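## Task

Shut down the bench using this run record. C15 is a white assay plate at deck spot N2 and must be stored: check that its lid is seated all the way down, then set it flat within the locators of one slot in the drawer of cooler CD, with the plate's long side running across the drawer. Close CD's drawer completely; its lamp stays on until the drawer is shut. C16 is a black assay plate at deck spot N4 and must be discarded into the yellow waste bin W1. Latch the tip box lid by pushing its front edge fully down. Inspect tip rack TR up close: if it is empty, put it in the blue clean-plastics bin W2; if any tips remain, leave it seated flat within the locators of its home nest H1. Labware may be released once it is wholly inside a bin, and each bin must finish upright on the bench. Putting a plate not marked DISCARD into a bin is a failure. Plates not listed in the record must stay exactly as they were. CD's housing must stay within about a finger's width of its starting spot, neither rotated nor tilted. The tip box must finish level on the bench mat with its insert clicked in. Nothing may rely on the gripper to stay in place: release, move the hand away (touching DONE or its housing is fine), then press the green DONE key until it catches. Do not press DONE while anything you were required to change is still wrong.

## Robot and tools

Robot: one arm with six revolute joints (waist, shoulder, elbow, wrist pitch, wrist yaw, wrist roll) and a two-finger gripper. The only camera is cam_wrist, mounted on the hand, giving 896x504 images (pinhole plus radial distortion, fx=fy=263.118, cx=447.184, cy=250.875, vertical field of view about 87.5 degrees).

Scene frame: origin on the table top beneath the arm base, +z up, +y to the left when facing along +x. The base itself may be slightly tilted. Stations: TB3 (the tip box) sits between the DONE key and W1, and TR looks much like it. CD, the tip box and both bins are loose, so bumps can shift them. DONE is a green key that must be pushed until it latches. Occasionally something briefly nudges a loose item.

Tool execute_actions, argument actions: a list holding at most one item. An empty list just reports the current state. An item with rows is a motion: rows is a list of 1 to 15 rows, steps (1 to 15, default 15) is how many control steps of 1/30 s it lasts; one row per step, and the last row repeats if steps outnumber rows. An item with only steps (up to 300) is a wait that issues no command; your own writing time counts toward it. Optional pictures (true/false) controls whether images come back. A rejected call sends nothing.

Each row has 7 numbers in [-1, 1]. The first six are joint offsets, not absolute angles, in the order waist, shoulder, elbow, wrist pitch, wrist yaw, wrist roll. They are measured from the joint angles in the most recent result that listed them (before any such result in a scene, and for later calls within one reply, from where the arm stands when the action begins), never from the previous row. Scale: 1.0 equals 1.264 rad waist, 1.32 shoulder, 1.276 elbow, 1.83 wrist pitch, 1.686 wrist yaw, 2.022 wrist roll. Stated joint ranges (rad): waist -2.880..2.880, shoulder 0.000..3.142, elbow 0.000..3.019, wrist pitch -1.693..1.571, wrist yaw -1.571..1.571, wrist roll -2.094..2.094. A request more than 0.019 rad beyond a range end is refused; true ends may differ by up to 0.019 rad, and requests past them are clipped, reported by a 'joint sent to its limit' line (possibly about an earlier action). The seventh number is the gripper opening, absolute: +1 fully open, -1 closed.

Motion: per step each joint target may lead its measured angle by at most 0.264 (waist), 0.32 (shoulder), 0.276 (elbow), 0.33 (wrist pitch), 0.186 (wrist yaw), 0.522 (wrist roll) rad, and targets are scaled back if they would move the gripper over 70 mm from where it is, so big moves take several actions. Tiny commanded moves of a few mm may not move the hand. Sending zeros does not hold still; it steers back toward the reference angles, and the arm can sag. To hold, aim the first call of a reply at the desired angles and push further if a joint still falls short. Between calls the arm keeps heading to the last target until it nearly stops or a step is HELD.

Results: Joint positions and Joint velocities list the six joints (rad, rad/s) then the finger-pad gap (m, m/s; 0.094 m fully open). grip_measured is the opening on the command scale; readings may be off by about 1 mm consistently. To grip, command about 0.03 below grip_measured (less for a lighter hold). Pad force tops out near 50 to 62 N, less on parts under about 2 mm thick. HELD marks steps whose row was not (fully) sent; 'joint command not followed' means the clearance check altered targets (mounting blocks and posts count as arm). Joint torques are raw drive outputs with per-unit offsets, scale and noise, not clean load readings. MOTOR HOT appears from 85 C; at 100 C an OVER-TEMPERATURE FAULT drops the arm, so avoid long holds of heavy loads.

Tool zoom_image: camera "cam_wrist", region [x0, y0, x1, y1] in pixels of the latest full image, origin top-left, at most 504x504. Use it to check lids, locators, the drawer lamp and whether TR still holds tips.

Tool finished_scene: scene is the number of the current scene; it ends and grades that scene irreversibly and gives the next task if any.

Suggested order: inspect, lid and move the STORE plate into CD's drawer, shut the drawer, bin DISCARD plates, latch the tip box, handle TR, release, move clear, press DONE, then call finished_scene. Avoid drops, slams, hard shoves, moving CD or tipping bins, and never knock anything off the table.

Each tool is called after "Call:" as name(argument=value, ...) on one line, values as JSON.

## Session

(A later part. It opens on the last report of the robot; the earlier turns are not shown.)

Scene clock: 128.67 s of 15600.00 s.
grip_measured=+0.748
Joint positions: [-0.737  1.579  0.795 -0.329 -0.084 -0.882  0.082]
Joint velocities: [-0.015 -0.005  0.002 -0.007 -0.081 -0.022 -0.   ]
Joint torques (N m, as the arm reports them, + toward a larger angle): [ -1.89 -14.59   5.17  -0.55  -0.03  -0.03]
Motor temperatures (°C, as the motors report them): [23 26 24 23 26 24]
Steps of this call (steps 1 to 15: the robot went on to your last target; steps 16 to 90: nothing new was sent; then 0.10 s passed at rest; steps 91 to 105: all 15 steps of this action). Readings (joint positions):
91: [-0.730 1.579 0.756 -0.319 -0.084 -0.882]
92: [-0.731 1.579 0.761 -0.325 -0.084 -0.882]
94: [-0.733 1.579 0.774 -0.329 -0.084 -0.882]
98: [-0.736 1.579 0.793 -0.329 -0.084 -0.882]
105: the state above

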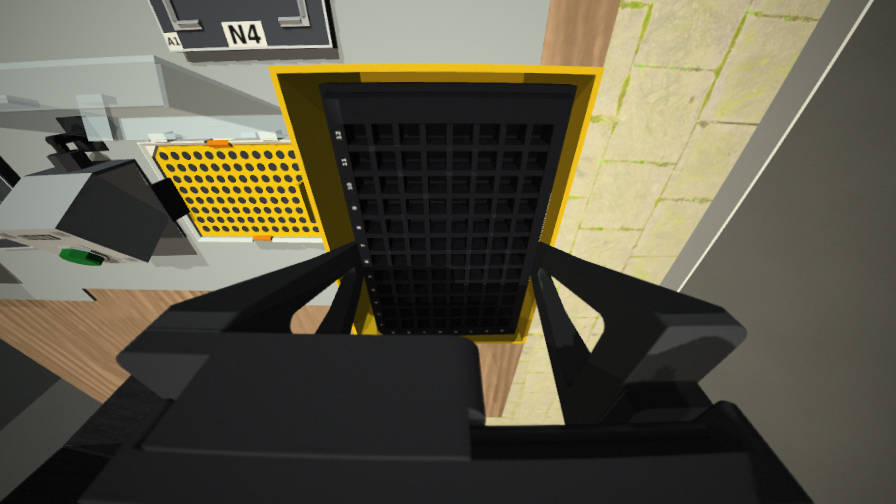

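Call:
execute_actions(actions=[{"rows":[[0,0.04,0.012,0.02,0,0,0.7],[0,0.06,0.016,0.03,0,0,0.7],[0,0.08,0.02,0.04,0,0,0.7],[0,0.11,0.028,0.062,0,0,0.7]]}])

Scene clock: 130.63 s of 15600.00 s.
grip_measured=+0.748
Joint positions: [-0.737  1.728  0.818 -0.226 -0.084 -0.882  0.082]
Joint velocities: [-0.005 -0.005 -0.007  0.012 -0.022  0.051 -0.   ]
Joint torques (N m, as the arm reports them, + toward a larger angle): [ -0.34 -17.16   3.47   0.32  -0.07  -0.09]
Motor temperatures (°C, as the motors report them): [23 26 25 23 26 24]
Steps of this call (steps 1 to 15: the robot went on to your last target; steps 16 to 44: nothing new was sent; steps 45 to 59: all 15 steps of this action). Readings (joint positions):
45: [-0.737 1.581 0.795 -0.324 -0.084 -0.882]
46: [-0.737 1.587 0.795 -0.313 -0.084 -0.882]
48: [-0.737 1.618 0.800 -0.275 -0.084 -0.882]
52: [-0.737 1.706 0.817 -0.228 -0.084 -0.882]
59: the state above

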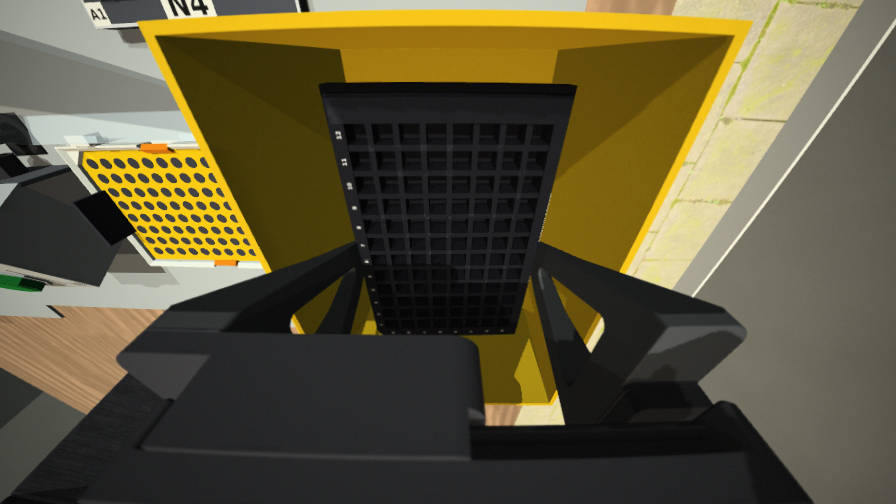

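Call:
execute_actions(actions=[{"rows":[[0,0,0,0,0,0,0.84]],"steps":10}], pictures=false)

Call:
execute_actions(actions=[{"rows":[[0,-0.06,-0.01,-0.03,0,0,0.84],[0,-0.1,-0.015,-0.05,0,0,0.84],[0,-0.14,-0.015,-0.07,0,0,0.84],[0,-0.18,-0.01,-0.1,0,0,0.84],[0,-0.23,0,-0.15,0,0,0.84]]}])

Call:
execute_actions(actions=[{"rows":[[0.1,0,0.08,-0.03,0.03,0.1,-1],[0.15,0,0.08,-0.03,0.06,0.2,-1],[0.2,0,0.08,-0.03,0.09,0.3,-1],[0.25,0,0.08,-0.03,0.12,0.4,-1],[0.3,0,0.08,-0.03,0.14,0.5,-1],[0.35,0,0.08,-0.03,0.14,0.6,-1],[0.41,0.055,0.08,-0.03,0.14,1,-1]]}], pictures=false)

Call:
execute_actions(actions=[{"steps":30}])

Scene clock: 137.70 s of 15600.00 s.
grip_measured=+0.838
Joint positions: [-0.737  1.728  0.818 -0.226 -0.084 -0.882  0.086]
Joint velocities: [ 0.005 -0.005 -0.007  0.022  0.022 -0.037  0.002]
Joint torques (N m, as the arm reports them, + toward a larger angle): [ -1.4  -15.48   2.19  -0.09  -0.07  -0.1 ]
Motor temperatures (°C, as the motors report them): [23 26 24 23 26 24]
Steps of this call (steps 1 to 15: the robot went on to your last target; steps 16 to 90: nothing new was sent; then 3.73 s passed at rest; steps 91 to 100: all 10 steps of this action). Readings (joint positions):
91: [-0.737 1.728 0.818 -0.226 -0.084 -0.882]
92: [-0.737 1.728 0.818 -0.226 -0.084 -0.882]
94: [-0.737 1.728 0.818 -0.226 -0.084 -0.882]
98: [-0.737 1.728 0.818 -0.226 -0.084 -0.882]
100: the state above

Scene clock: 138.20 s of 15600.00 s.
grip_measured=+0.838
Joint positions: [-0.737  1.392  0.811 -0.486 -0.084 -0.882  0.086]
Joint velocities: [-0.024  0.073 -0.002 -0.139 -0.081  0.022  0.001]
Joint torques (N m, as the arm reports them, + toward a larger angle): [ -0.34 -12.08   5.95  -0.14  -0.04  -0.04]
Motor temperatures (°C, as the motors report them): [23 26 24 23 26 24]
Steps of this call (steps 1 to 15: all 15 steps of this action). Readings (joint positions):
1: [-0.737 1.725 0.818 -0.234 -0.084 -0.882]
2: [-0.737 1.714 0.816 -0.256 -0.084 -0.882]
4: [-0.737 1.661 0.804 -0.322 -0.084 -0.882]
8: [-0.737 1.490 0.800 -0.463 -0.084 -0.882]
15: the state above

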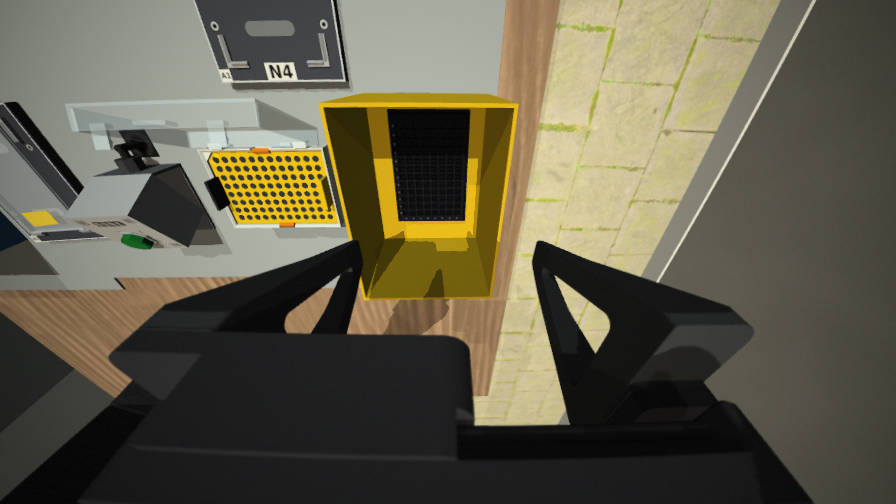

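Scene clock: 138.70 s of 15600.00 s.
grip_measured=-0.997
Joint positions: [-0.164  1.446  0.889 -0.53   0.146  0.238  0.   ]
Joint velocities: [-0.015  0.112 -0.012 -0.085  0.022  2.747  0.001]
Joint torques (N m, as the arm reports them, + toward a larger angle): [ -2.06 -14.68   7.81  -0.37   0.22   0.07]
Motor temperatures (°C, as the motors report them): [23 26 25 23 26 24]
Steps of this call (steps 1 to 15: all 15 steps of this action). Readings (joint positions):
1: [-0.727 1.393 0.817 -0.499 -0.055 -0.852]
2: [-0.706 1.394 0.824 -0.514 -0.019 -0.796]
4: [-0.630 1.394 0.842 -0.522 0.055 -0.663]
8: [-0.420 1.398 0.867 -0.522 0.134 -0.421]
15: the state above

Scene clock: 139.70 s of 15600.00 s.
grip_measured=-0.997
Joint positions: [-0.222  1.449  0.889 -0.533  0.151  1.126  0.   ]
Joint velocities: [ 0.005 -0.005  0.012  0.017 -0.037 -0.037 -0.001]
Joint torques (N m, as the arm reports them, + toward a larger angle): [  2.16 -14.23   7.95  -0.49   0.17   0.06]
Motor temperatures (°C, as the motors report them): [23 26 25 23 26 24]
Steps of this call (steps 1 to 30: the robot went on to your last target). Readings (joint positions):
1: [-0.167 1.448 0.889 -0.531 0.146 0.336]
2: [-0.175 1.449 0.889 -0.532 0.147 0.434]
4: [-0.197 1.449 0.889 -0.532 0.149 0.632]
8: [-0.222 1.449 0.889 -0.533 0.151 0.925]
30: the state above

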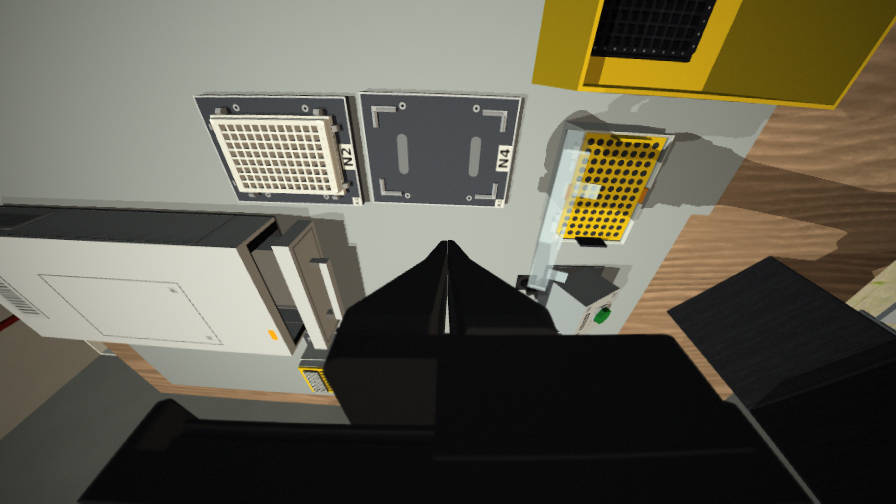

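Call:
execute_actions(actions=[{"rows":[[-0.022,0.135,-0.107,0.168,-0.008,0,-1]]}], pictures=false)

Call:
execute_actions(actions=[{"steps":8}])

Scene clock: 155.37 s of 15600.00 s.
grip_measured=-0.997
Joint positions: [-0.244  1.643  0.741 -0.237  0.14   1.128  0.   ]
Joint velocities: [ 0.005 -0.005 -0.007  0.061  0.007 -0.125 -0.001]
Joint torques (N m, as the arm reports them, + toward a larger angle): [  1.97 -16.91   3.2    0.25   0.02  -0.1 ]
Motor temperatures (°C, as the motors report them): [23 26 25 23 26 24]
Steps of this call (steps 1 to 15: the robot went on to your last target; steps 16 to 90: nothing new was sent; then 12.17 s passed at rest; steps 91 to 105: all 15 steps of this action). Readings (joint positions):
91: [-0.223 1.454 0.876 -0.491 0.149 1.128]
92: [-0.224 1.464 0.858 -0.420 0.146 1.128]
94: [-0.229 1.506 0.822 -0.321 0.143 1.128]
98: [-0.241 1.612 0.762 -0.248 0.140 1.128]
105: the state above

Scene clock: 155.63 s of 15600.00 s.
grip_measured=-0.997
Joint positions: [-0.244  1.643  0.741 -0.236  0.14   1.128  0.   ]
Joint velocities: [-0.005  0.005  0.017 -0.002 -0.051  0.051  0.001]
Joint torques (N m, as the arm reports them, + toward a larger angle): [  1.48 -15.85   3.2    0.34   0.05  -0.08]
Motor temperatures (°C, as the motors report them): [23 26 25 23 26 24]
Steps of this call (steps 1 to 8: the robot went on to your last target). Readings (joint positions):
1: [-0.244 1.643 0.741 -0.237 0.140 1.128]
2: [-0.244 1.643 0.741 -0.236 0.140 1.128]
4: [-0.244 1.643 0.741 -0.236 0.140 1.128]
8: the state above

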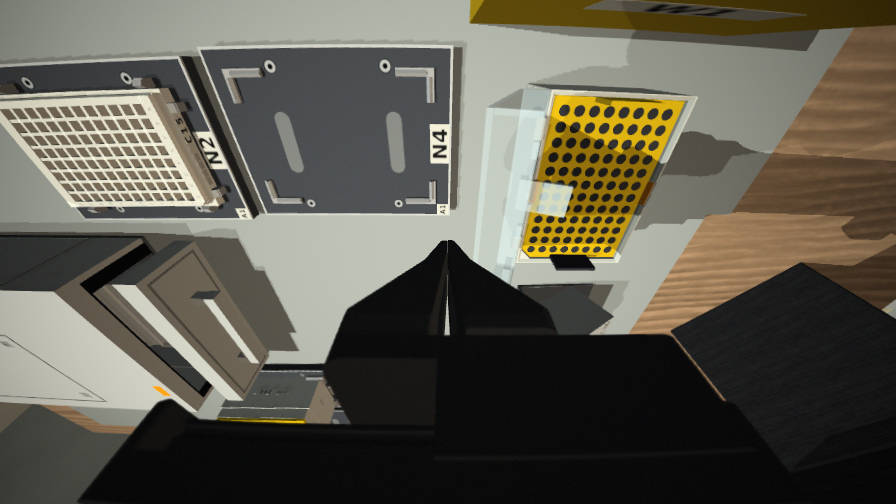

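Call:
execute_actions(actions=[{"rows":[[-0.01,-0.02,-0.01,0.003,0,0,-1],[-0.016,-0.03,-0.02,0.006,0,0,-1],[-0.022,-0.04,-0.03,0.01,0,-0.01,-1],[-0.028,-0.045,-0.04,0.013,-0.01,-0.01,-1],[-0.034,-0.05,-0.05,0.016,-0.01,-0.02,-1],[-0.04,-0.06,-0.06,0.02,-0.01,-0.02,-1],[-0.046,-0.065,-0.07,0.023,-0.01,-0.03,-1],[-0.052,-0.07,-0.08,0.026,-0.02,-0.03,-1],[-0.058,-0.08,-0.09,0.03,-0.02,-0.04,-1],[-0.064,-0.085,-0.1,0.033,-0.02,-0.04,-1],[-0.07,-0.09,-0.11,0.036,-0.02,-0.05,-1],[-0.075,-0.097,-0.12,0.04,-0.03,-0.05,-1],[-0.08,-0.103,-0.13,0.043,-0.03,-0.05,-1],[-0.084,-0.11,-0.14,0.046,-0.03,-0.05,-1],[-0.084,-0.11,-0.148,0.048,-0.03,-0.05,-1]]}], pictures=false)

Call:
execute_actions(actions=[{"steps":15}])

Scene clock: 166.00 s of 15600.00 s.
grip_measured=-0.997
Joint positions: [-0.341  1.53   0.579 -0.169  0.093  1.055  0.   ]
Joint velocities: [-0.132 -0.21  -0.325  0.144 -0.007 -0.11  -0.   ]
Joint torques (N m, as the arm reports them, + toward a larger angle): [  0.94 -13.19   1.3    0.04  -0.06  -0.25]
Motor temperatures (°C, as the motors report them): [23 26 25 23 26 24]
Steps of this call (steps 1 to 15: the robot went on to your last target; steps 16 to 90: nothing new was sent; then 6.87 s passed at rest; steps 91 to 105: all 15 steps of this action). Readings (joint positions):
91: [-0.244 1.643 0.741 -0.236 0.140 1.128]
92: [-0.245 1.642 0.739 -0.235 0.140 1.128]
94: [-0.252 1.633 0.724 -0.227 0.132 1.125]
98: [-0.283 1.593 0.670 -0.208 0.117 1.103]
105: the state above

Scene clock: 166.50 s of 15600.00 s.
grip_measured=-0.997
Joint positions: [-0.347  1.519  0.554 -0.16   0.092  1.039  0.   ]
Joint velocities: [-0.005 -0.005 -0.002 -0.007 -0.022 -0.007  0.   ]
Joint torques (N m, as the arm reports them, + toward a larger angle): [  1.61 -14.68   1.49   0.1    0.    -0.2 ]
Motor temperatures (°C, as the motors report them): [23 26 25 23 26 24]
Steps of this call (steps 1 to 15: the robot went on to your last target). Readings (joint positions):
1: [-0.345 1.524 0.569 -0.165 0.093 1.052]
2: [-0.347 1.520 0.561 -0.164 0.093 1.049]
4: [-0.347 1.519 0.555 -0.164 0.092 1.046]
8: [-0.347 1.519 0.554 -0.160 0.092 1.042]
15: the state above

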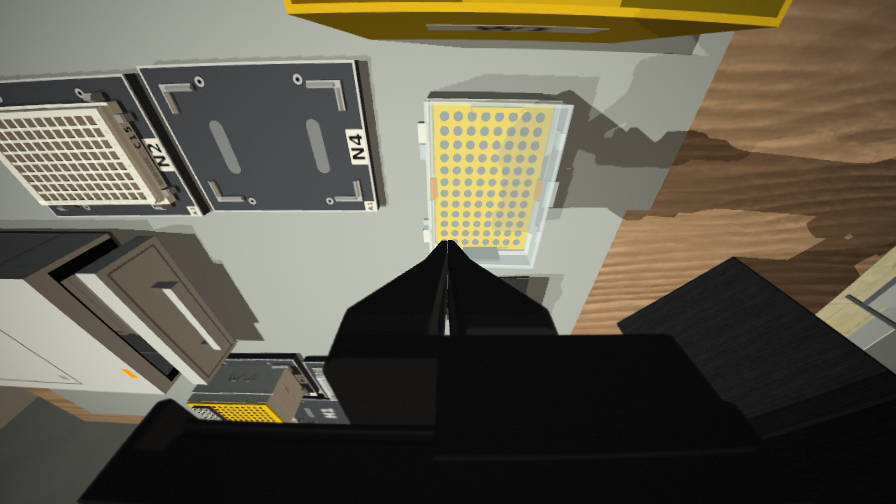

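Call:
execute_actions(actions=[{"rows":[[-0.104,0.13,-0.078,0.171,-0.037,-0.066,-1]]}], pictures=false)

Call:
execute_actions(actions=[{"steps":8}])

Scene clock: 180.20 s of 15600.00 s.
grip_measured=-0.997
Joint positions: [-0.486  1.699  0.448  0.142  0.032  0.923  0.   ]
Joint velocities: [-0.005 -0.015 -0.022  0.027  0.051 -0.037 -0.001]
Joint torques (N m, as the arm reports them, + toward a larger angle): [  1.54 -12.37  -0.46   0.38   0.02  -0.26]
Motor temperatures (°C, as the motors report them): [23 26 25 23 26 24]
Steps of this call (steps 1 to 15: the robot went on to your last target; steps 16 to 90: nothing new was sent; then 10.20 s passed at rest; steps 91 to 105: all 15 steps of this action). Readings (joint positions):
91: [-0.357 1.529 0.541 -0.099 0.060 1.020]
92: [-0.378 1.553 0.523 -0.002 0.040 0.999]
94: [-0.436 1.622 0.499 0.103 0.033 0.969]
98: [-0.496 1.698 0.458 0.132 0.033 0.940]
105: the state above

Scene clock: 180.47 s of 15600.00 s.
grip_measured=-0.997
Joint positions: [-0.486  1.699  0.448  0.142  0.032  0.918  0.   ]
Joint velocities: [-0.015 -0.005  0.002 -0.012  0.051  0.022  0.001]
Joint torques (N m, as the arm reports them, + toward a larger angle): [  1.75 -12.99  -0.8    0.17  -0.04  -0.24]
Motor temperatures (°C, as the motors report them): [23 26 25 23 26 24]
Steps of this call (steps 1 to 8: the robot went on to your last target). Readings (joint positions):
1: [-0.486 1.699 0.448 0.142 0.032 0.922]
2: [-0.486 1.699 0.448 0.142 0.032 0.921]
4: [-0.486 1.699 0.448 0.142 0.032 0.920]
8: the state above

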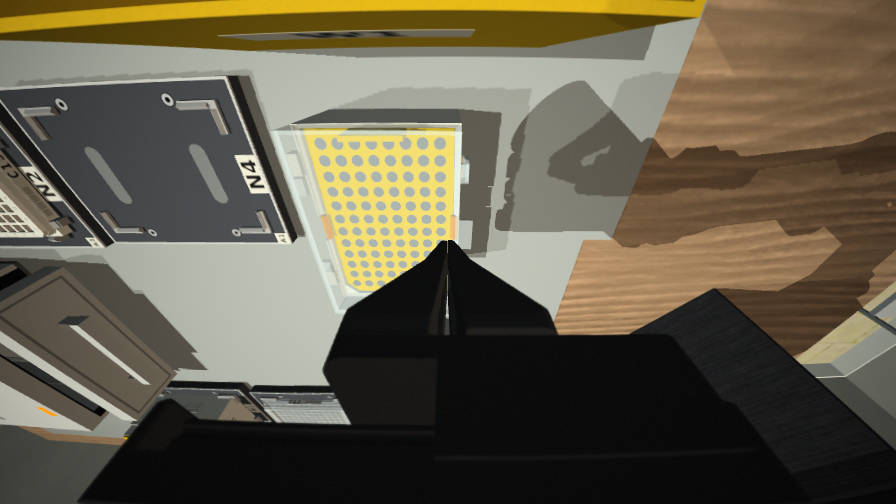

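Call:
execute_actions(actions=[{"rows":[[0.044,0.068,0.012,0.053,0.013,0.026,-1]]}])

Scene clock: 183.67 s of 15600.00 s.
grip_measured=-0.997
Joint positions: [-0.43   1.775  0.461  0.228  0.052  0.958  0.   ]
Joint velocities: [ 0.005  0.005  0.017 -0.012 -0.051 -0.022 -0.002]
Joint torques (N m, as the arm reports them, + toward a larger angle): [  1.03 -11.78  -1.27   0.27   0.13   0.06]
Motor temperatures (°C, as the motors report them): [23 26 24 23 26 24]
Steps of this call (steps 1 to 15: the robot went on to your last target; steps 16 to 81: nothing new was sent; steps 82 to 96: all 15 steps of this action). Readings (joint positions):
82: [-0.482 1.704 0.448 0.159 0.043 0.925]
83: [-0.473 1.718 0.450 0.186 0.050 0.932]
85: [-0.451 1.751 0.459 0.217 0.051 0.942]
89: [-0.430 1.775 0.461 0.227 0.052 0.952]
96: the state above

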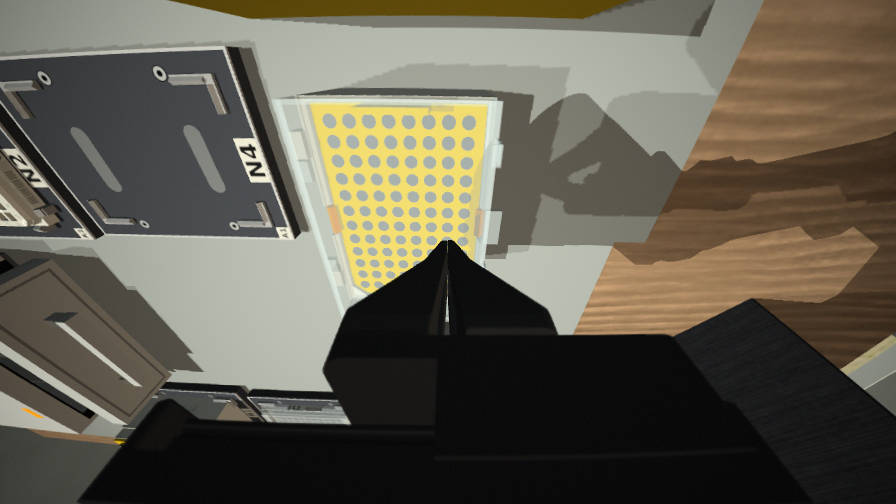

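Call:
execute_actions(actions=[{"rows":[[0,0.062,0,0.032,0,0,-1]]}])

Scene clock: 186.07 s of 15600.00 s.
grip_measured=-0.997
Joint positions: [-0.43   1.788  0.451  0.277  0.052  0.959  0.   ]
Joint velocities: [ 0.005  0.005 -0.022 -0.002  0.051 -0.051 -0.001]
Joint torques (N m, as the arm reports them, + toward a larger angle): [ 0.94 -6.59 -1.05  0.35  0.14 -0.12]
Motor temperatures (°C, as the motors report them): [23 26 24 23 26 24]
Steps of this call (steps 1 to 15: the robot went on to your last target; steps 16 to 57: nothing new was sent; steps 58 to 72: all 15 steps of this action). Readings (joint positions):
58: [-0.430 1.780 0.461 0.238 0.052 0.959]
59: [-0.430 1.787 0.459 0.253 0.052 0.959]
61: [-0.430 1.787 0.452 0.272 0.052 0.959]
65: [-0.430 1.788 0.451 0.276 0.052 0.959]
72: the state above

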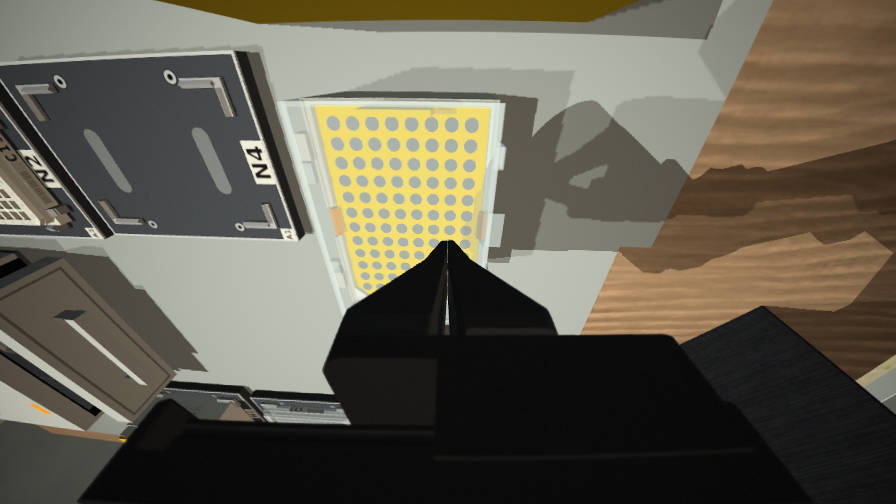

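Call:
execute_actions(actions=[{"rows":[[-0.012,0.01,0.1,-0.195,0,0,-1]]}])

Scene clock: 190.73 s of 15600.00 s.
grip_measured=-0.998
Joint positions: [-0.433  1.763  0.577 -0.066  0.052  0.959  0.   ]
Joint velocities: [-0.005 -0.015 -0.007 -0.017 -0.022  0.007 -0.001]
Joint torques (N m, as the arm reports them, + toward a larger angle): [-0.5  -9.87 -0.63 -0.74  0.12 -0.11]
Motor temperatures (°C, as the motors report them): [23 25 24 23 26 24]
Steps of this call (steps 1 to 15: the robot went on to your last target; steps 16 to 90: nothing new was sent; then 1.17 s passed at rest; steps 91 to 105: all 15 steps of this action). Readings (joint positions):
91: [-0.431 1.783 0.467 0.219 0.056 0.959]
92: [-0.432 1.766 0.502 0.120 0.052 0.959]
94: [-0.433 1.764 0.555 -0.012 0.052 0.959]
98: [-0.433 1.763 0.576 -0.063 0.052 0.959]
105: the state above

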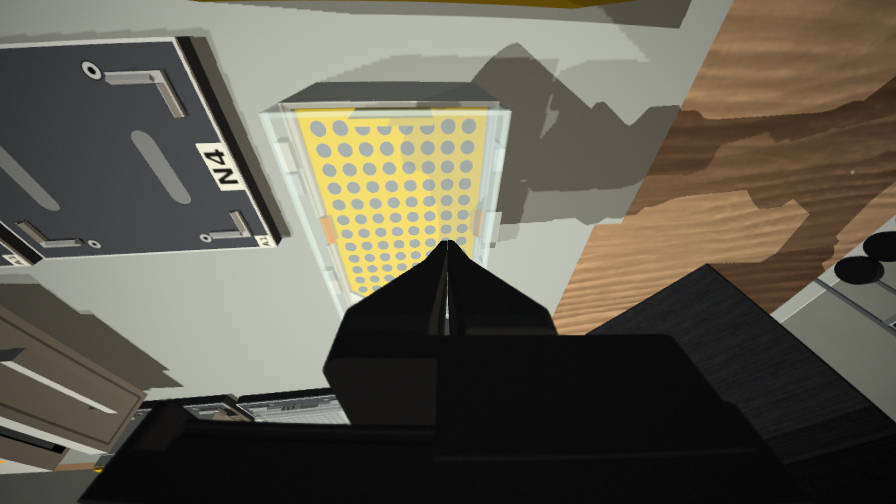

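Call:
execute_actions(actions=[{"rows":[[0,-0.04,0,0,0,0,-1],[0,-0.04,0,0,0,0,-1],[0,-0.04,0,0,0,0,-1],[0,-0.04,0,0,0,0,-1],[-0.025,-0.04,-0.035,0,0,0,-1]]}])

Call:
execute_actions(actions=[{"rows":[[0,0.045,0,0.012,0,0,-1]]}])

Scene clock: 195.37 s of 15600.00 s.
grip_measured=-0.998
Joint positions: [-0.46   1.727  0.535 -0.066  0.051  0.959  0.   ]
Joint velocities: [-0.015 -0.005 -0.022 -0.017 -0.022  0.022  0.   ]
Joint torques (N m, as the arm reports them, + toward a larger angle): [  0.38 -13.69  -1.22  -0.42   0.06  -0.04]
Motor temperatures (°C, as the motors report them): [23 25 24 23 26 24]
Steps of this call (steps 1 to 15: the robot went on to your last target; steps 16 to 90: nothing new was sent; then 1.13 s passed at rest; steps 91 to 105: all 15 steps of this action). Readings (joint positions):
91: [-0.433 1.759 0.577 -0.066 0.051 0.959]
92: [-0.433 1.753 0.576 -0.066 0.051 0.959]
94: [-0.433 1.741 0.576 -0.066 0.051 0.959]
98: [-0.449 1.727 0.557 -0.066 0.051 0.959]
105: the state above

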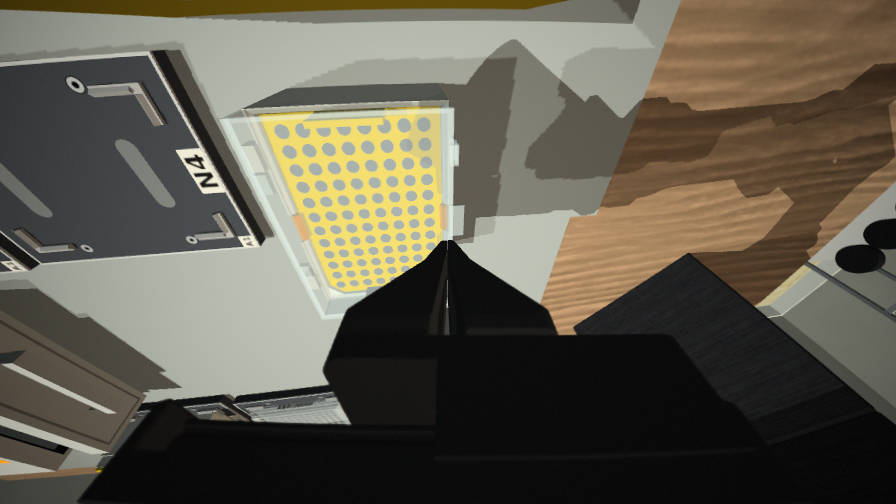

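Scene clock: 195.87 s of 15600.00 s.
grip_measured=-0.998
Joint positions: [-0.46   1.77   0.535 -0.053  0.051  0.959  0.   ]
Joint velocities: [ 0.005 -0.015 -0.002 -0.002 -0.007  0.007  0.   ]
Joint torques (N m, as the arm reports them, + toward a larger angle): [  1.81 -11.92  -1.51  -0.08   0.08  -0.08]
Motor temperatures (°C, as the motors report them): [23 25 24 23 26 24]
Steps of this call (steps 1 to 15: all 15 steps of this action). Readings (joint positions):
1: [-0.460 1.729 0.535 -0.063 0.051 0.959]
2: [-0.460 1.735 0.535 -0.058 0.051 0.959]
4: [-0.460 1.751 0.535 -0.053 0.051 0.959]
8: [-0.460 1.770 0.535 -0.053 0.051 0.959]
15: the state above

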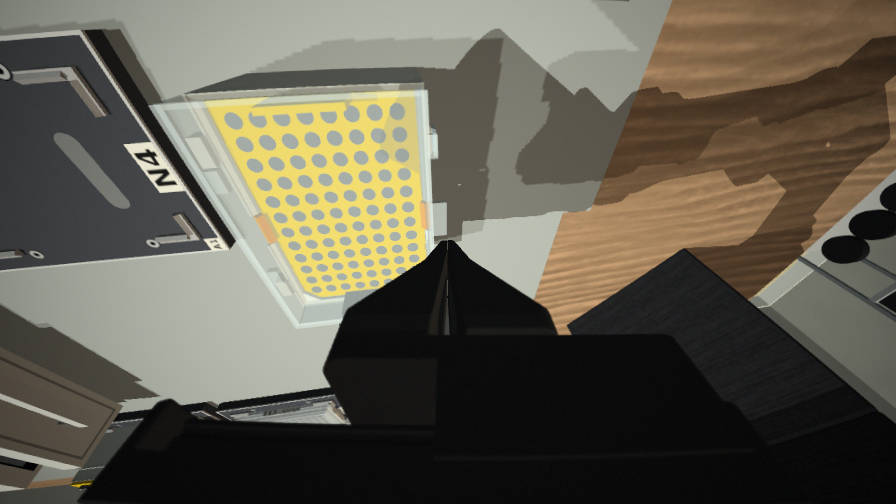

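Call:
execute_actions(actions=[{"rows":[[0,-0.035,0,0,0,0,-1],[0,-0.035,0,0,0,0,-1],[0,-0.035,0,0,0,0,-1],[0,-0.035,0,0,0,0,-1],[0,-0.035,0,0,0,0,-1],[0,-0.035,0,0.042,0,0,-1]]}], pictures=false)

Call:
execute_actions(actions=[{"rows":[[0,0.035,0,0,0,0,-1]]}])

Scene clock: 201.73 s of 15600.00 s.
grip_measured=-0.998
Joint positions: [-0.46   1.747  0.534  0.013  0.051  0.959  0.   ]
Joint velocities: [-0.015  0.015 -0.007  0.017 -0.007  0.037 -0.   ]
Joint torques (N m, as the arm reports them, + toward a larger angle): [  0.13 -14.19  -0.89  -0.09   0.16  -0.13]
Motor temperatures (°C, as the motors report them): [23 25 24 23 26 24]
Steps of this call (steps 1 to 15: the robot went on to your last target; steps 16 to 90: nothing new was sent; then 2.37 s passed at rest; steps 91 to 105: all 15 steps of this action). Readings (joint positions):
91: [-0.460 1.769 0.535 -0.053 0.051 0.959]
92: [-0.460 1.766 0.535 -0.053 0.051 0.959]
94: [-0.460 1.758 0.535 -0.053 0.051 0.959]
98: [-0.460 1.749 0.534 -0.006 0.051 0.959]
105: the state above

Scene clock: 202.23 s of 15600.00 s.
grip_measured=-0.998
Joint positions: [-0.46   1.764  0.534  0.013  0.053  0.959  0.   ]
Joint velocities: [ 0.005 -0.015 -0.012  0.017 -0.066  0.022 -0.001]
Joint torques (N m, as the arm reports them, + toward a larger angle): [  0.41 -10.68  -1.34  -0.37   0.09  -0.08]
Motor temperatures (°C, as the motors report them): [23 25 24 23 26 24]
Steps of this call (steps 1 to 15: all 15 steps of this action). Readings (joint positions):
1: [-0.460 1.748 0.534 0.013 0.051 0.959]
2: [-0.460 1.752 0.534 0.013 0.051 0.959]
4: [-0.460 1.762 0.534 0.013 0.051 0.959]
8: [-0.460 1.764 0.534 0.013 0.053 0.959]
15: the state above

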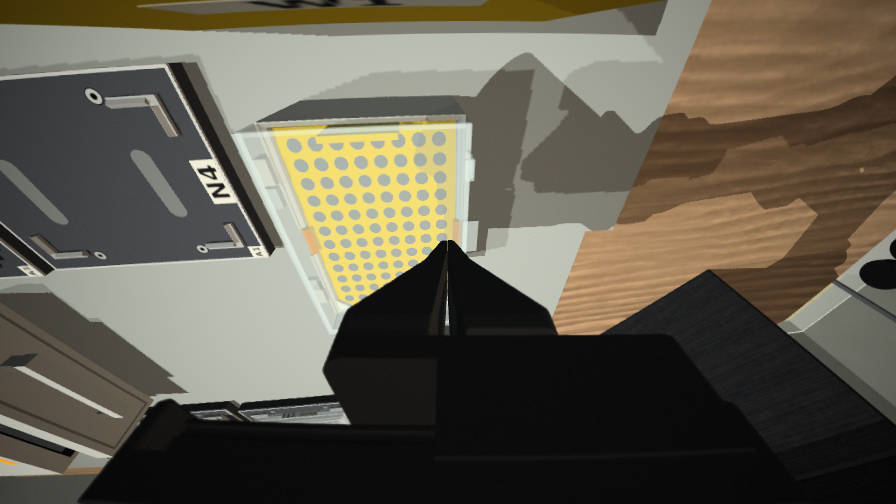

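Call:
execute_actions(actions=[{"rows":[[0,0.03,0,0,0,0,-1],[0,0.036,0,0,0,0,-1],[0,0.042,0,0,0,0,-1],[0,0.048,0,0,0,0,-1],[0,0.054,0,0,0,0,-1],[0,0.06,0,0,0,0,-1]]}])

Scene clock: 204.77 s of 15600.00 s.
grip_measured=-0.998
Joint positions: [-0.46   1.766  0.534  0.013  0.053  0.959  0.   ]
Joint velocities: [ 0.005 -0.015  0.002  0.012 -0.081 -0.022 -0.   ]
Joint torques (N m, as the arm reports them, + toward a larger angle): [ 0.65 -6.95 -1.32 -0.49  0.11 -0.05]
Motor temperatures (°C, as the motors report them): [23 25 24 23 26 24]
Steps of this call (steps 1 to 15: the robot went on to your last target; steps 16 to 61: nothing new was sent; steps 62 to 76: all 15 steps of this action). Readings (joint positions):
62: [-0.460 1.764 0.534 0.013 0.053 0.959]
63: [-0.460 1.764 0.534 0.013 0.053 0.959]
65: [-0.460 1.765 0.534 0.013 0.053 0.959]
69: [-0.460 1.766 0.534 0.013 0.053 0.959]
76: the state above

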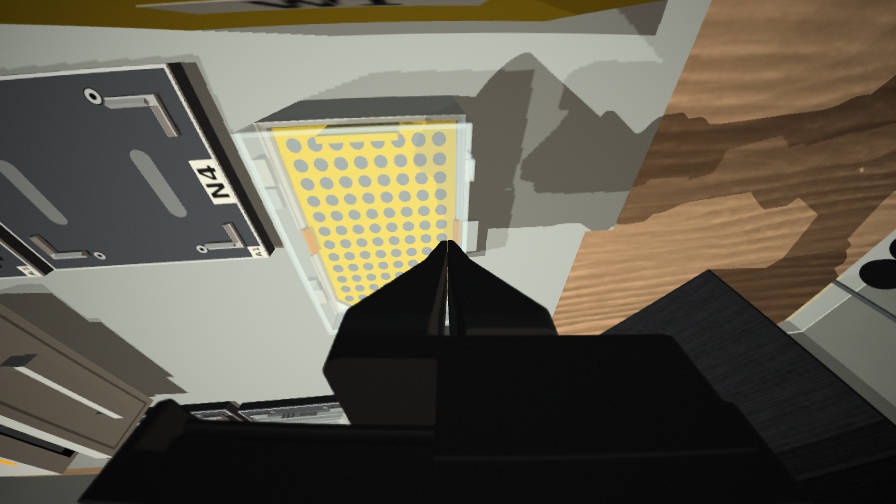

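Call:
execute_actions(actions=[{"rows":[[0,-0.2,0.074,-0.14,0,0,-1]]}])

Call:
execute_actions(actions=[{"rows":[[0.945,0,0,-0.1,0.237,-0.212,1]]}], pictures=false)

Call:
execute_actions(actions=[{"steps":30}], pictures=false)

Call:
execute_actions(actions=[{"rows":[[0,0.32,0,0.15,0,0,1]]}], pictures=false)

Call:
execute_actions(actions=[{"steps":12}])

Scene clock: 211.93 s of 15600.00 s.
grip_measured=-0.998
Joint positions: [-0.46   1.479  0.638 -0.231  0.053  0.959  0.   ]
Joint velocities: [ 0.005 -0.015 -0.071 -0.061 -0.081 -0.095 -0.001]
Joint torques (N m, as the arm reports them, + toward a larger angle): [  0.82 -11.58   2.54  -0.36   0.07  -0.08]
Motor temperatures (°C, as the motors report them): [23 25 24 23 26 24]
Steps of this call (steps 1 to 15: the robot went on to your last target; steps 16 to 90: nothing new was sent; then 3.67 s passed at rest; steps 91 to 105: all 15 steps of this action). Readings (joint positions):
91: [-0.460 1.751 0.543 -0.021 0.053 0.959]
92: [-0.460 1.726 0.552 -0.080 0.053 0.959]
94: [-0.460 1.649 0.571 -0.163 0.053 0.959]
98: [-0.460 1.506 0.620 -0.222 0.053 0.959]
105: the state above

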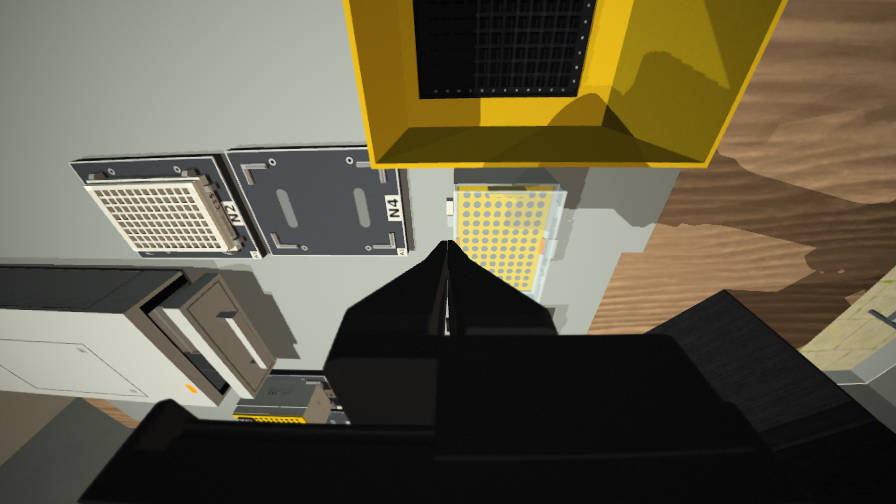

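Scene clock: 212.43 s of 15600.00 s.
grip_measured=+0.999
Joint positions: [ 0.51   1.479  0.639 -0.393  0.45   0.582  0.094]
Joint velocities: [ 2.095 -0.015  0.007 -0.032  0.007 -0.227 -0.001]
Joint torques (N m, as the arm reports them, + toward a larger angle): [  3.73 -11.21   4.65  -0.72   0.11  -0.24]
Motor temperatures (°C, as the motors report them): [23 25 24 23 26 24]
Steps of this call (steps 1 to 15: all 15 steps of this action). Readings (joint positions):
1: [-0.443 1.479 0.638 -0.259 0.134 0.907]
2: [-0.406 1.479 0.639 -0.301 0.224 0.849]
4: [-0.284 1.479 0.639 -0.360 0.380 0.757]
8: [0.003 1.479 0.639 -0.388 0.443 0.656]
15: the state above

Scene clock: 213.43 s of 15600.00 s.
grip_measured=+0.999
Joint positions: [ 0.734  1.479  0.639 -0.406  0.451  0.543  0.094]
Joint velocities: [-0.005 -0.005 -0.002 -0.007  0.037 -0.022  0.   ]
Joint torques (N m, as the arm reports them, + toward a larger angle): [  4.63 -10.84   5.43  -0.15   0.12  -0.22]
Motor temperatures (°C, as the motors report them): [23 25 24 23 26 24]
Steps of this call (steps 1 to 30: the robot went on to your last target). Readings (joint positions):
1: [0.582 1.479 0.639 -0.394 0.450 0.576]
2: [0.650 1.479 0.639 -0.395 0.450 0.569]
4: [0.754 1.479 0.639 -0.398 0.449 0.558]
8: [0.779 1.479 0.639 -0.404 0.448 0.547]
30: the state above
The arm was judged still, so your last target was given up. Only a new action makes it travel on or press farther. Fingers that are still opening or closing keep moving.

Scene clock: 213.93 s of 15600.00 s.
grip_measured=+0.999
Joint positions: [ 0.734  1.934  0.627 -0.145  0.451  0.543  0.094]
Joint velocities: [-0.015 -0.083  0.002  0.095 -0.022  0.022 -0.   ]
Joint torques (N m, as the arm reports them, + toward a larger angle): [  5.67 -14.08   2.13   0.24   0.08  -0.1 ]
Motor temperatures (°C, as the motors report them): [23 25 24 23 26 24]
Steps of this call (steps 1 to 15: all 15 steps of this action). Readings (joint positions):
1: [0.734 1.494 0.637 -0.371 0.453 0.543]
2: [0.734 1.529 0.639 -0.310 0.454 0.543]
4: [0.734 1.638 0.652 -0.225 0.454 0.543]
8: [0.734 1.867 0.654 -0.152 0.452 0.543]
15: the state above

Scene clock: 214.33 s of 15600.00 s.
grip_measured=+0.999
Joint positions: [ 0.734  1.924  0.627 -0.141  0.451  0.543  0.094]
Joint velocities: [ 0.005 -0.015  0.022 -0.002 -0.007 -0.11  -0.   ]
Joint torques (N m, as the arm reports them, + toward a larger angle): [  6.44 -13.94   2.35   0.27   0.11  -0.05]
Motor temperatures (°C, as the motors report them): [23 25 24 23 26 24]
Steps of this call (steps 1 to 12: the robot went on to your last target). Readings (joint positions):
1: [0.734 1.931 0.627 -0.143 0.451 0.543]
2: [0.734 1.928 0.627 -0.142 0.451 0.543]
4: [0.734 1.925 0.627 -0.141 0.451 0.543]
8: [0.734 1.924 0.627 -0.141 0.451 0.543]
12: the state above

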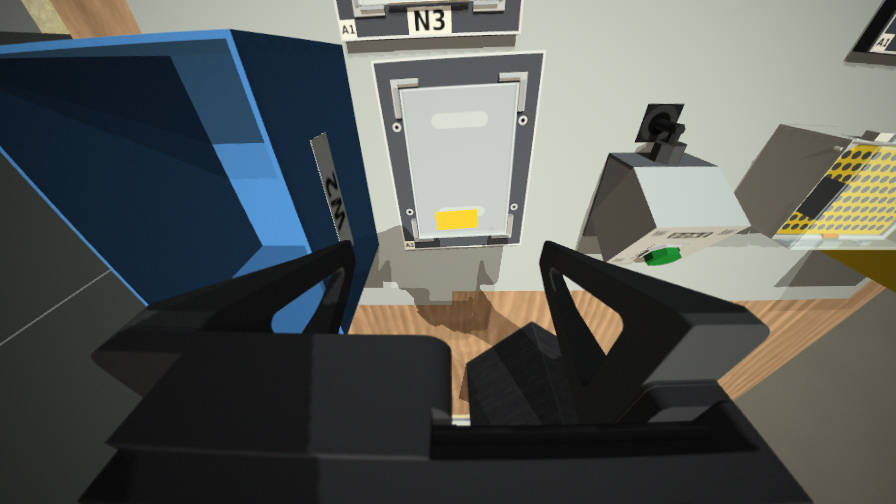

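Call:
execute_actions(actions=[{"rows":[[-0.05,0.05,0.01,0.05,0,-0.04,1],[-0.07,0.08,0.015,0.075,0,-0.06,1],[-0.09,0.11,0.02,0.1,0,-0.08,1],[-0.106,0.14,0.027,0.125,-0.014,-0.1,1],[-0.106,0.175,0.035,0.155,-0.014,-0.1,1]]}], pictures=false)

Call:
execute_actions(actions=[{"steps":12}])

Scene clock: 222.87 s of 15600.00 s.
grip_measured=+0.999
Joint positions: [0.588 2.166 0.668 0.13  0.43  0.362 0.094]
Joint velocities: [-0.005 -0.015  0.007  0.037 -0.066 -0.051  0.   ]
Joint torques (N m, as the arm reports them, + toward a larger angle): [  8.   -14.44  -0.83   0.44  -0.02  -0.16]
Motor temperatures (°C, as the motors report them): [23 25 24 23 26 24]
Steps of this call (steps 1 to 30: the robot went on to your last target; steps 31 to 90: nothing new was sent; then 5.03 s passed at rest; steps 91 to 105: all 15 steps of this action). Readings (joint positions):
91: [0.730 1.927 0.627 -0.126 0.451 0.531]
92: [0.720 1.938 0.628 -0.092 0.451 0.513]
94: [0.677 1.988 0.641 -0.005 0.441 0.464]
98: [0.594 2.132 0.679 0.121 0.432 0.398]
105: the state above

Scene clock: 223.27 s of 15600.00 s.
grip_measured=+0.999
Joint positions: [0.589 2.166 0.668 0.132 0.43  0.353 0.094]
Joint velocities: [ 0.005 -0.015 -0.012 -0.002 -0.022 -0.037  0.001]
Joint torques (N m, as the arm reports them, + toward a larger angle): [  7.5  -13.85  -0.81   0.29   0.03  -0.22]
Motor temperatures (°C, as the motors report them): [23 25 24 23 26 24]
Steps of this call (steps 1 to 12: the robot went on to your last target). Readings (joint positions):
1: [0.588 2.166 0.668 0.131 0.430 0.360]
2: [0.589 2.166 0.668 0.131 0.430 0.358]
4: [0.589 2.166 0.668 0.132 0.430 0.357]
8: [0.589 2.166 0.668 0.132 0.430 0.354]
12: the state above

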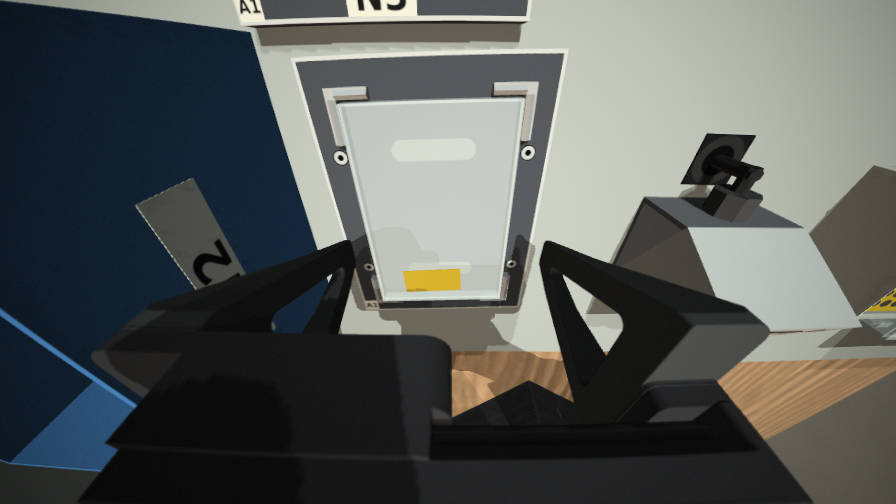

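Call:
execute_actions(actions=[{"rows":[[-0.013,0.066,0.036,0.026,0,-0.022,1]]}])

Scene clock: 228.07 s of 15600.00 s.
grip_measured=+0.999
Joint positions: [0.583 2.24  0.713 0.17  0.43  0.322 0.094]
Joint velocities: [-0.005 -0.005 -0.017 -0.012 -0.037 -0.022 -0.   ]
Joint torques (N m, as the arm reports them, + toward a larger angle): [  5.38 -12.59  -1.15   0.03   0.01  -0.19]
Motor temperatures (°C, as the motors report them): [23 26 24 23 26 24]
Steps of this call (steps 1 to 15: the robot went on to your last target; steps 16 to 90: nothing new was sent; then 1.30 s passed at rest; steps 91 to 105: all 15 steps of this action). Readings (joint positions):
91: [0.588 2.171 0.671 0.138 0.430 0.347]
92: [0.587 2.182 0.680 0.148 0.430 0.342]
94: [0.585 2.213 0.702 0.163 0.430 0.334]
98: [0.583 2.239 0.713 0.169 0.430 0.326]
105: the state above

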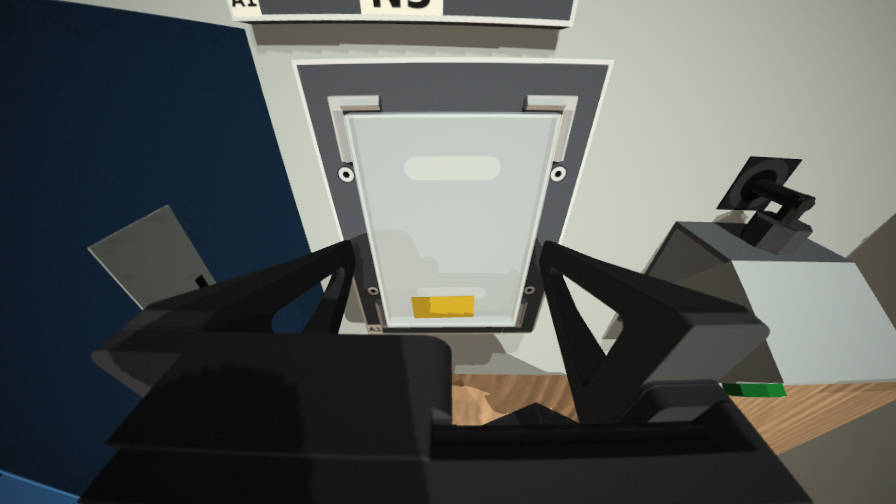

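Call:
execute_actions(actions=[{"rows":[[-0.021,0.042,0.012,0.024,0,-0.015,1]]}])

Scene clock: 230.47 s of 15600.00 s.
grip_measured=+0.999
Joint positions: [0.564 2.277 0.723 0.203 0.43  0.304 0.094]
Joint velocities: [-0.005 -0.005 -0.022  0.017  0.007 -0.139 -0.002]
Joint torques (N m, as the arm reports them, + toward a larger angle): [  5.92 -11.99  -1.17   0.32   0.07  -0.24]
Motor temperatures (°C, as the motors report them): [23 26 24 23 26 24]
Steps of this call (steps 1 to 15: the robot went on to your last target; steps 16 to 57: nothing new was sent; steps 58 to 72: all 15 steps of this action). Readings (joint positions):
58: [0.582 2.243 0.713 0.176 0.430 0.318]
59: [0.579 2.248 0.715 0.187 0.430 0.315]
61: [0.573 2.262 0.721 0.199 0.430 0.311]
65: [0.564 2.276 0.723 0.202 0.430 0.307]
72: the state above

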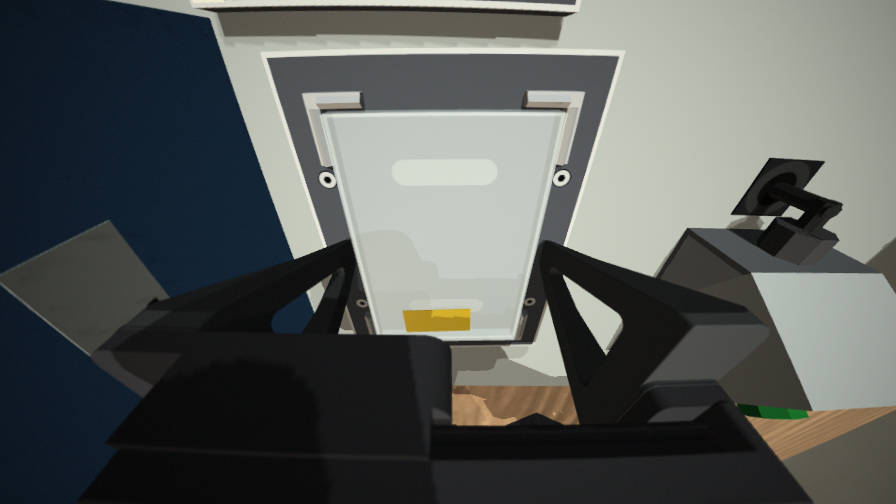

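Call:
execute_actions(actions=[{"rows":[[0,0.028,0,0.01,0,0,1]],"steps":12}], pictures=false)

Call:
execute_actions(actions=[{"rows":[[0,0,0,0,0,0,0.77]],"steps":12}])

Scene clock: 233.00 s of 15600.00 s.
grip_measured=+0.999
Joint positions: [0.564 2.28  0.723 0.21  0.429 0.304 0.094]
Joint velocities: [ 0.005  0.005  0.002 -0.007 -0.007  0.037  0.   ]
Joint torques (N m, as the arm reports them, + toward a larger angle): [  6.18 -10.78  -1.59   0.27   0.09  -0.09]
Motor temperatures (°C, as the motors report them): [23 26 24 23 26 24]
Steps of this call (steps 1 to 15: the robot went on to your last target; steps 16 to 64: nothing new was sent; steps 65 to 76: all 12 steps of this action). Readings (joint positions):
65: [0.564 2.278 0.723 0.204 0.430 0.304]
66: [0.564 2.279 0.723 0.207 0.430 0.304]
68: [0.564 2.280 0.723 0.210 0.430 0.304]
72: [0.564 2.280 0.723 0.210 0.429 0.304]
76: the state above

Scene clock: 233.40 s of 15600.00 s.
grip_measured=+0.786
Joint positions: [0.564 2.28  0.723 0.21  0.428 0.304 0.084]
Joint velocities: [ 0.005 -0.005 -0.012 -0.022 -0.095 -0.051  0.001]
Joint torques (N m, as the arm reports them, + toward a larger angle): [  6.49 -13.02  -1.59  -0.11   0.1   -0.09]
Motor temperatures (°C, as the motors report them): [23 26 24 23 26 24]
Steps of this call (steps 1 to 12: all 12 steps of this action). Readings (joint positions):
1: [0.564 2.280 0.723 0.210 0.428 0.304]
2: [0.564 2.280 0.723 0.210 0.428 0.304]
4: [0.564 2.280 0.723 0.210 0.428 0.304]
8: [0.564 2.280 0.723 0.210 0.428 0.304]
12: the state above

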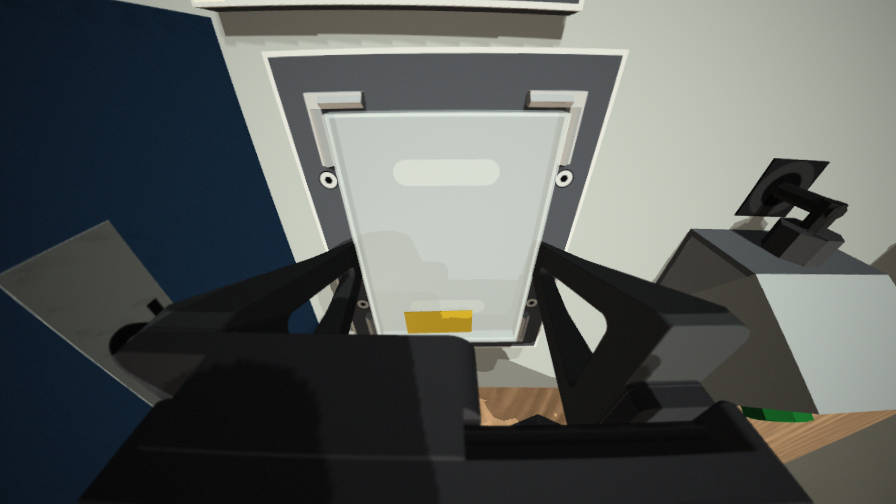

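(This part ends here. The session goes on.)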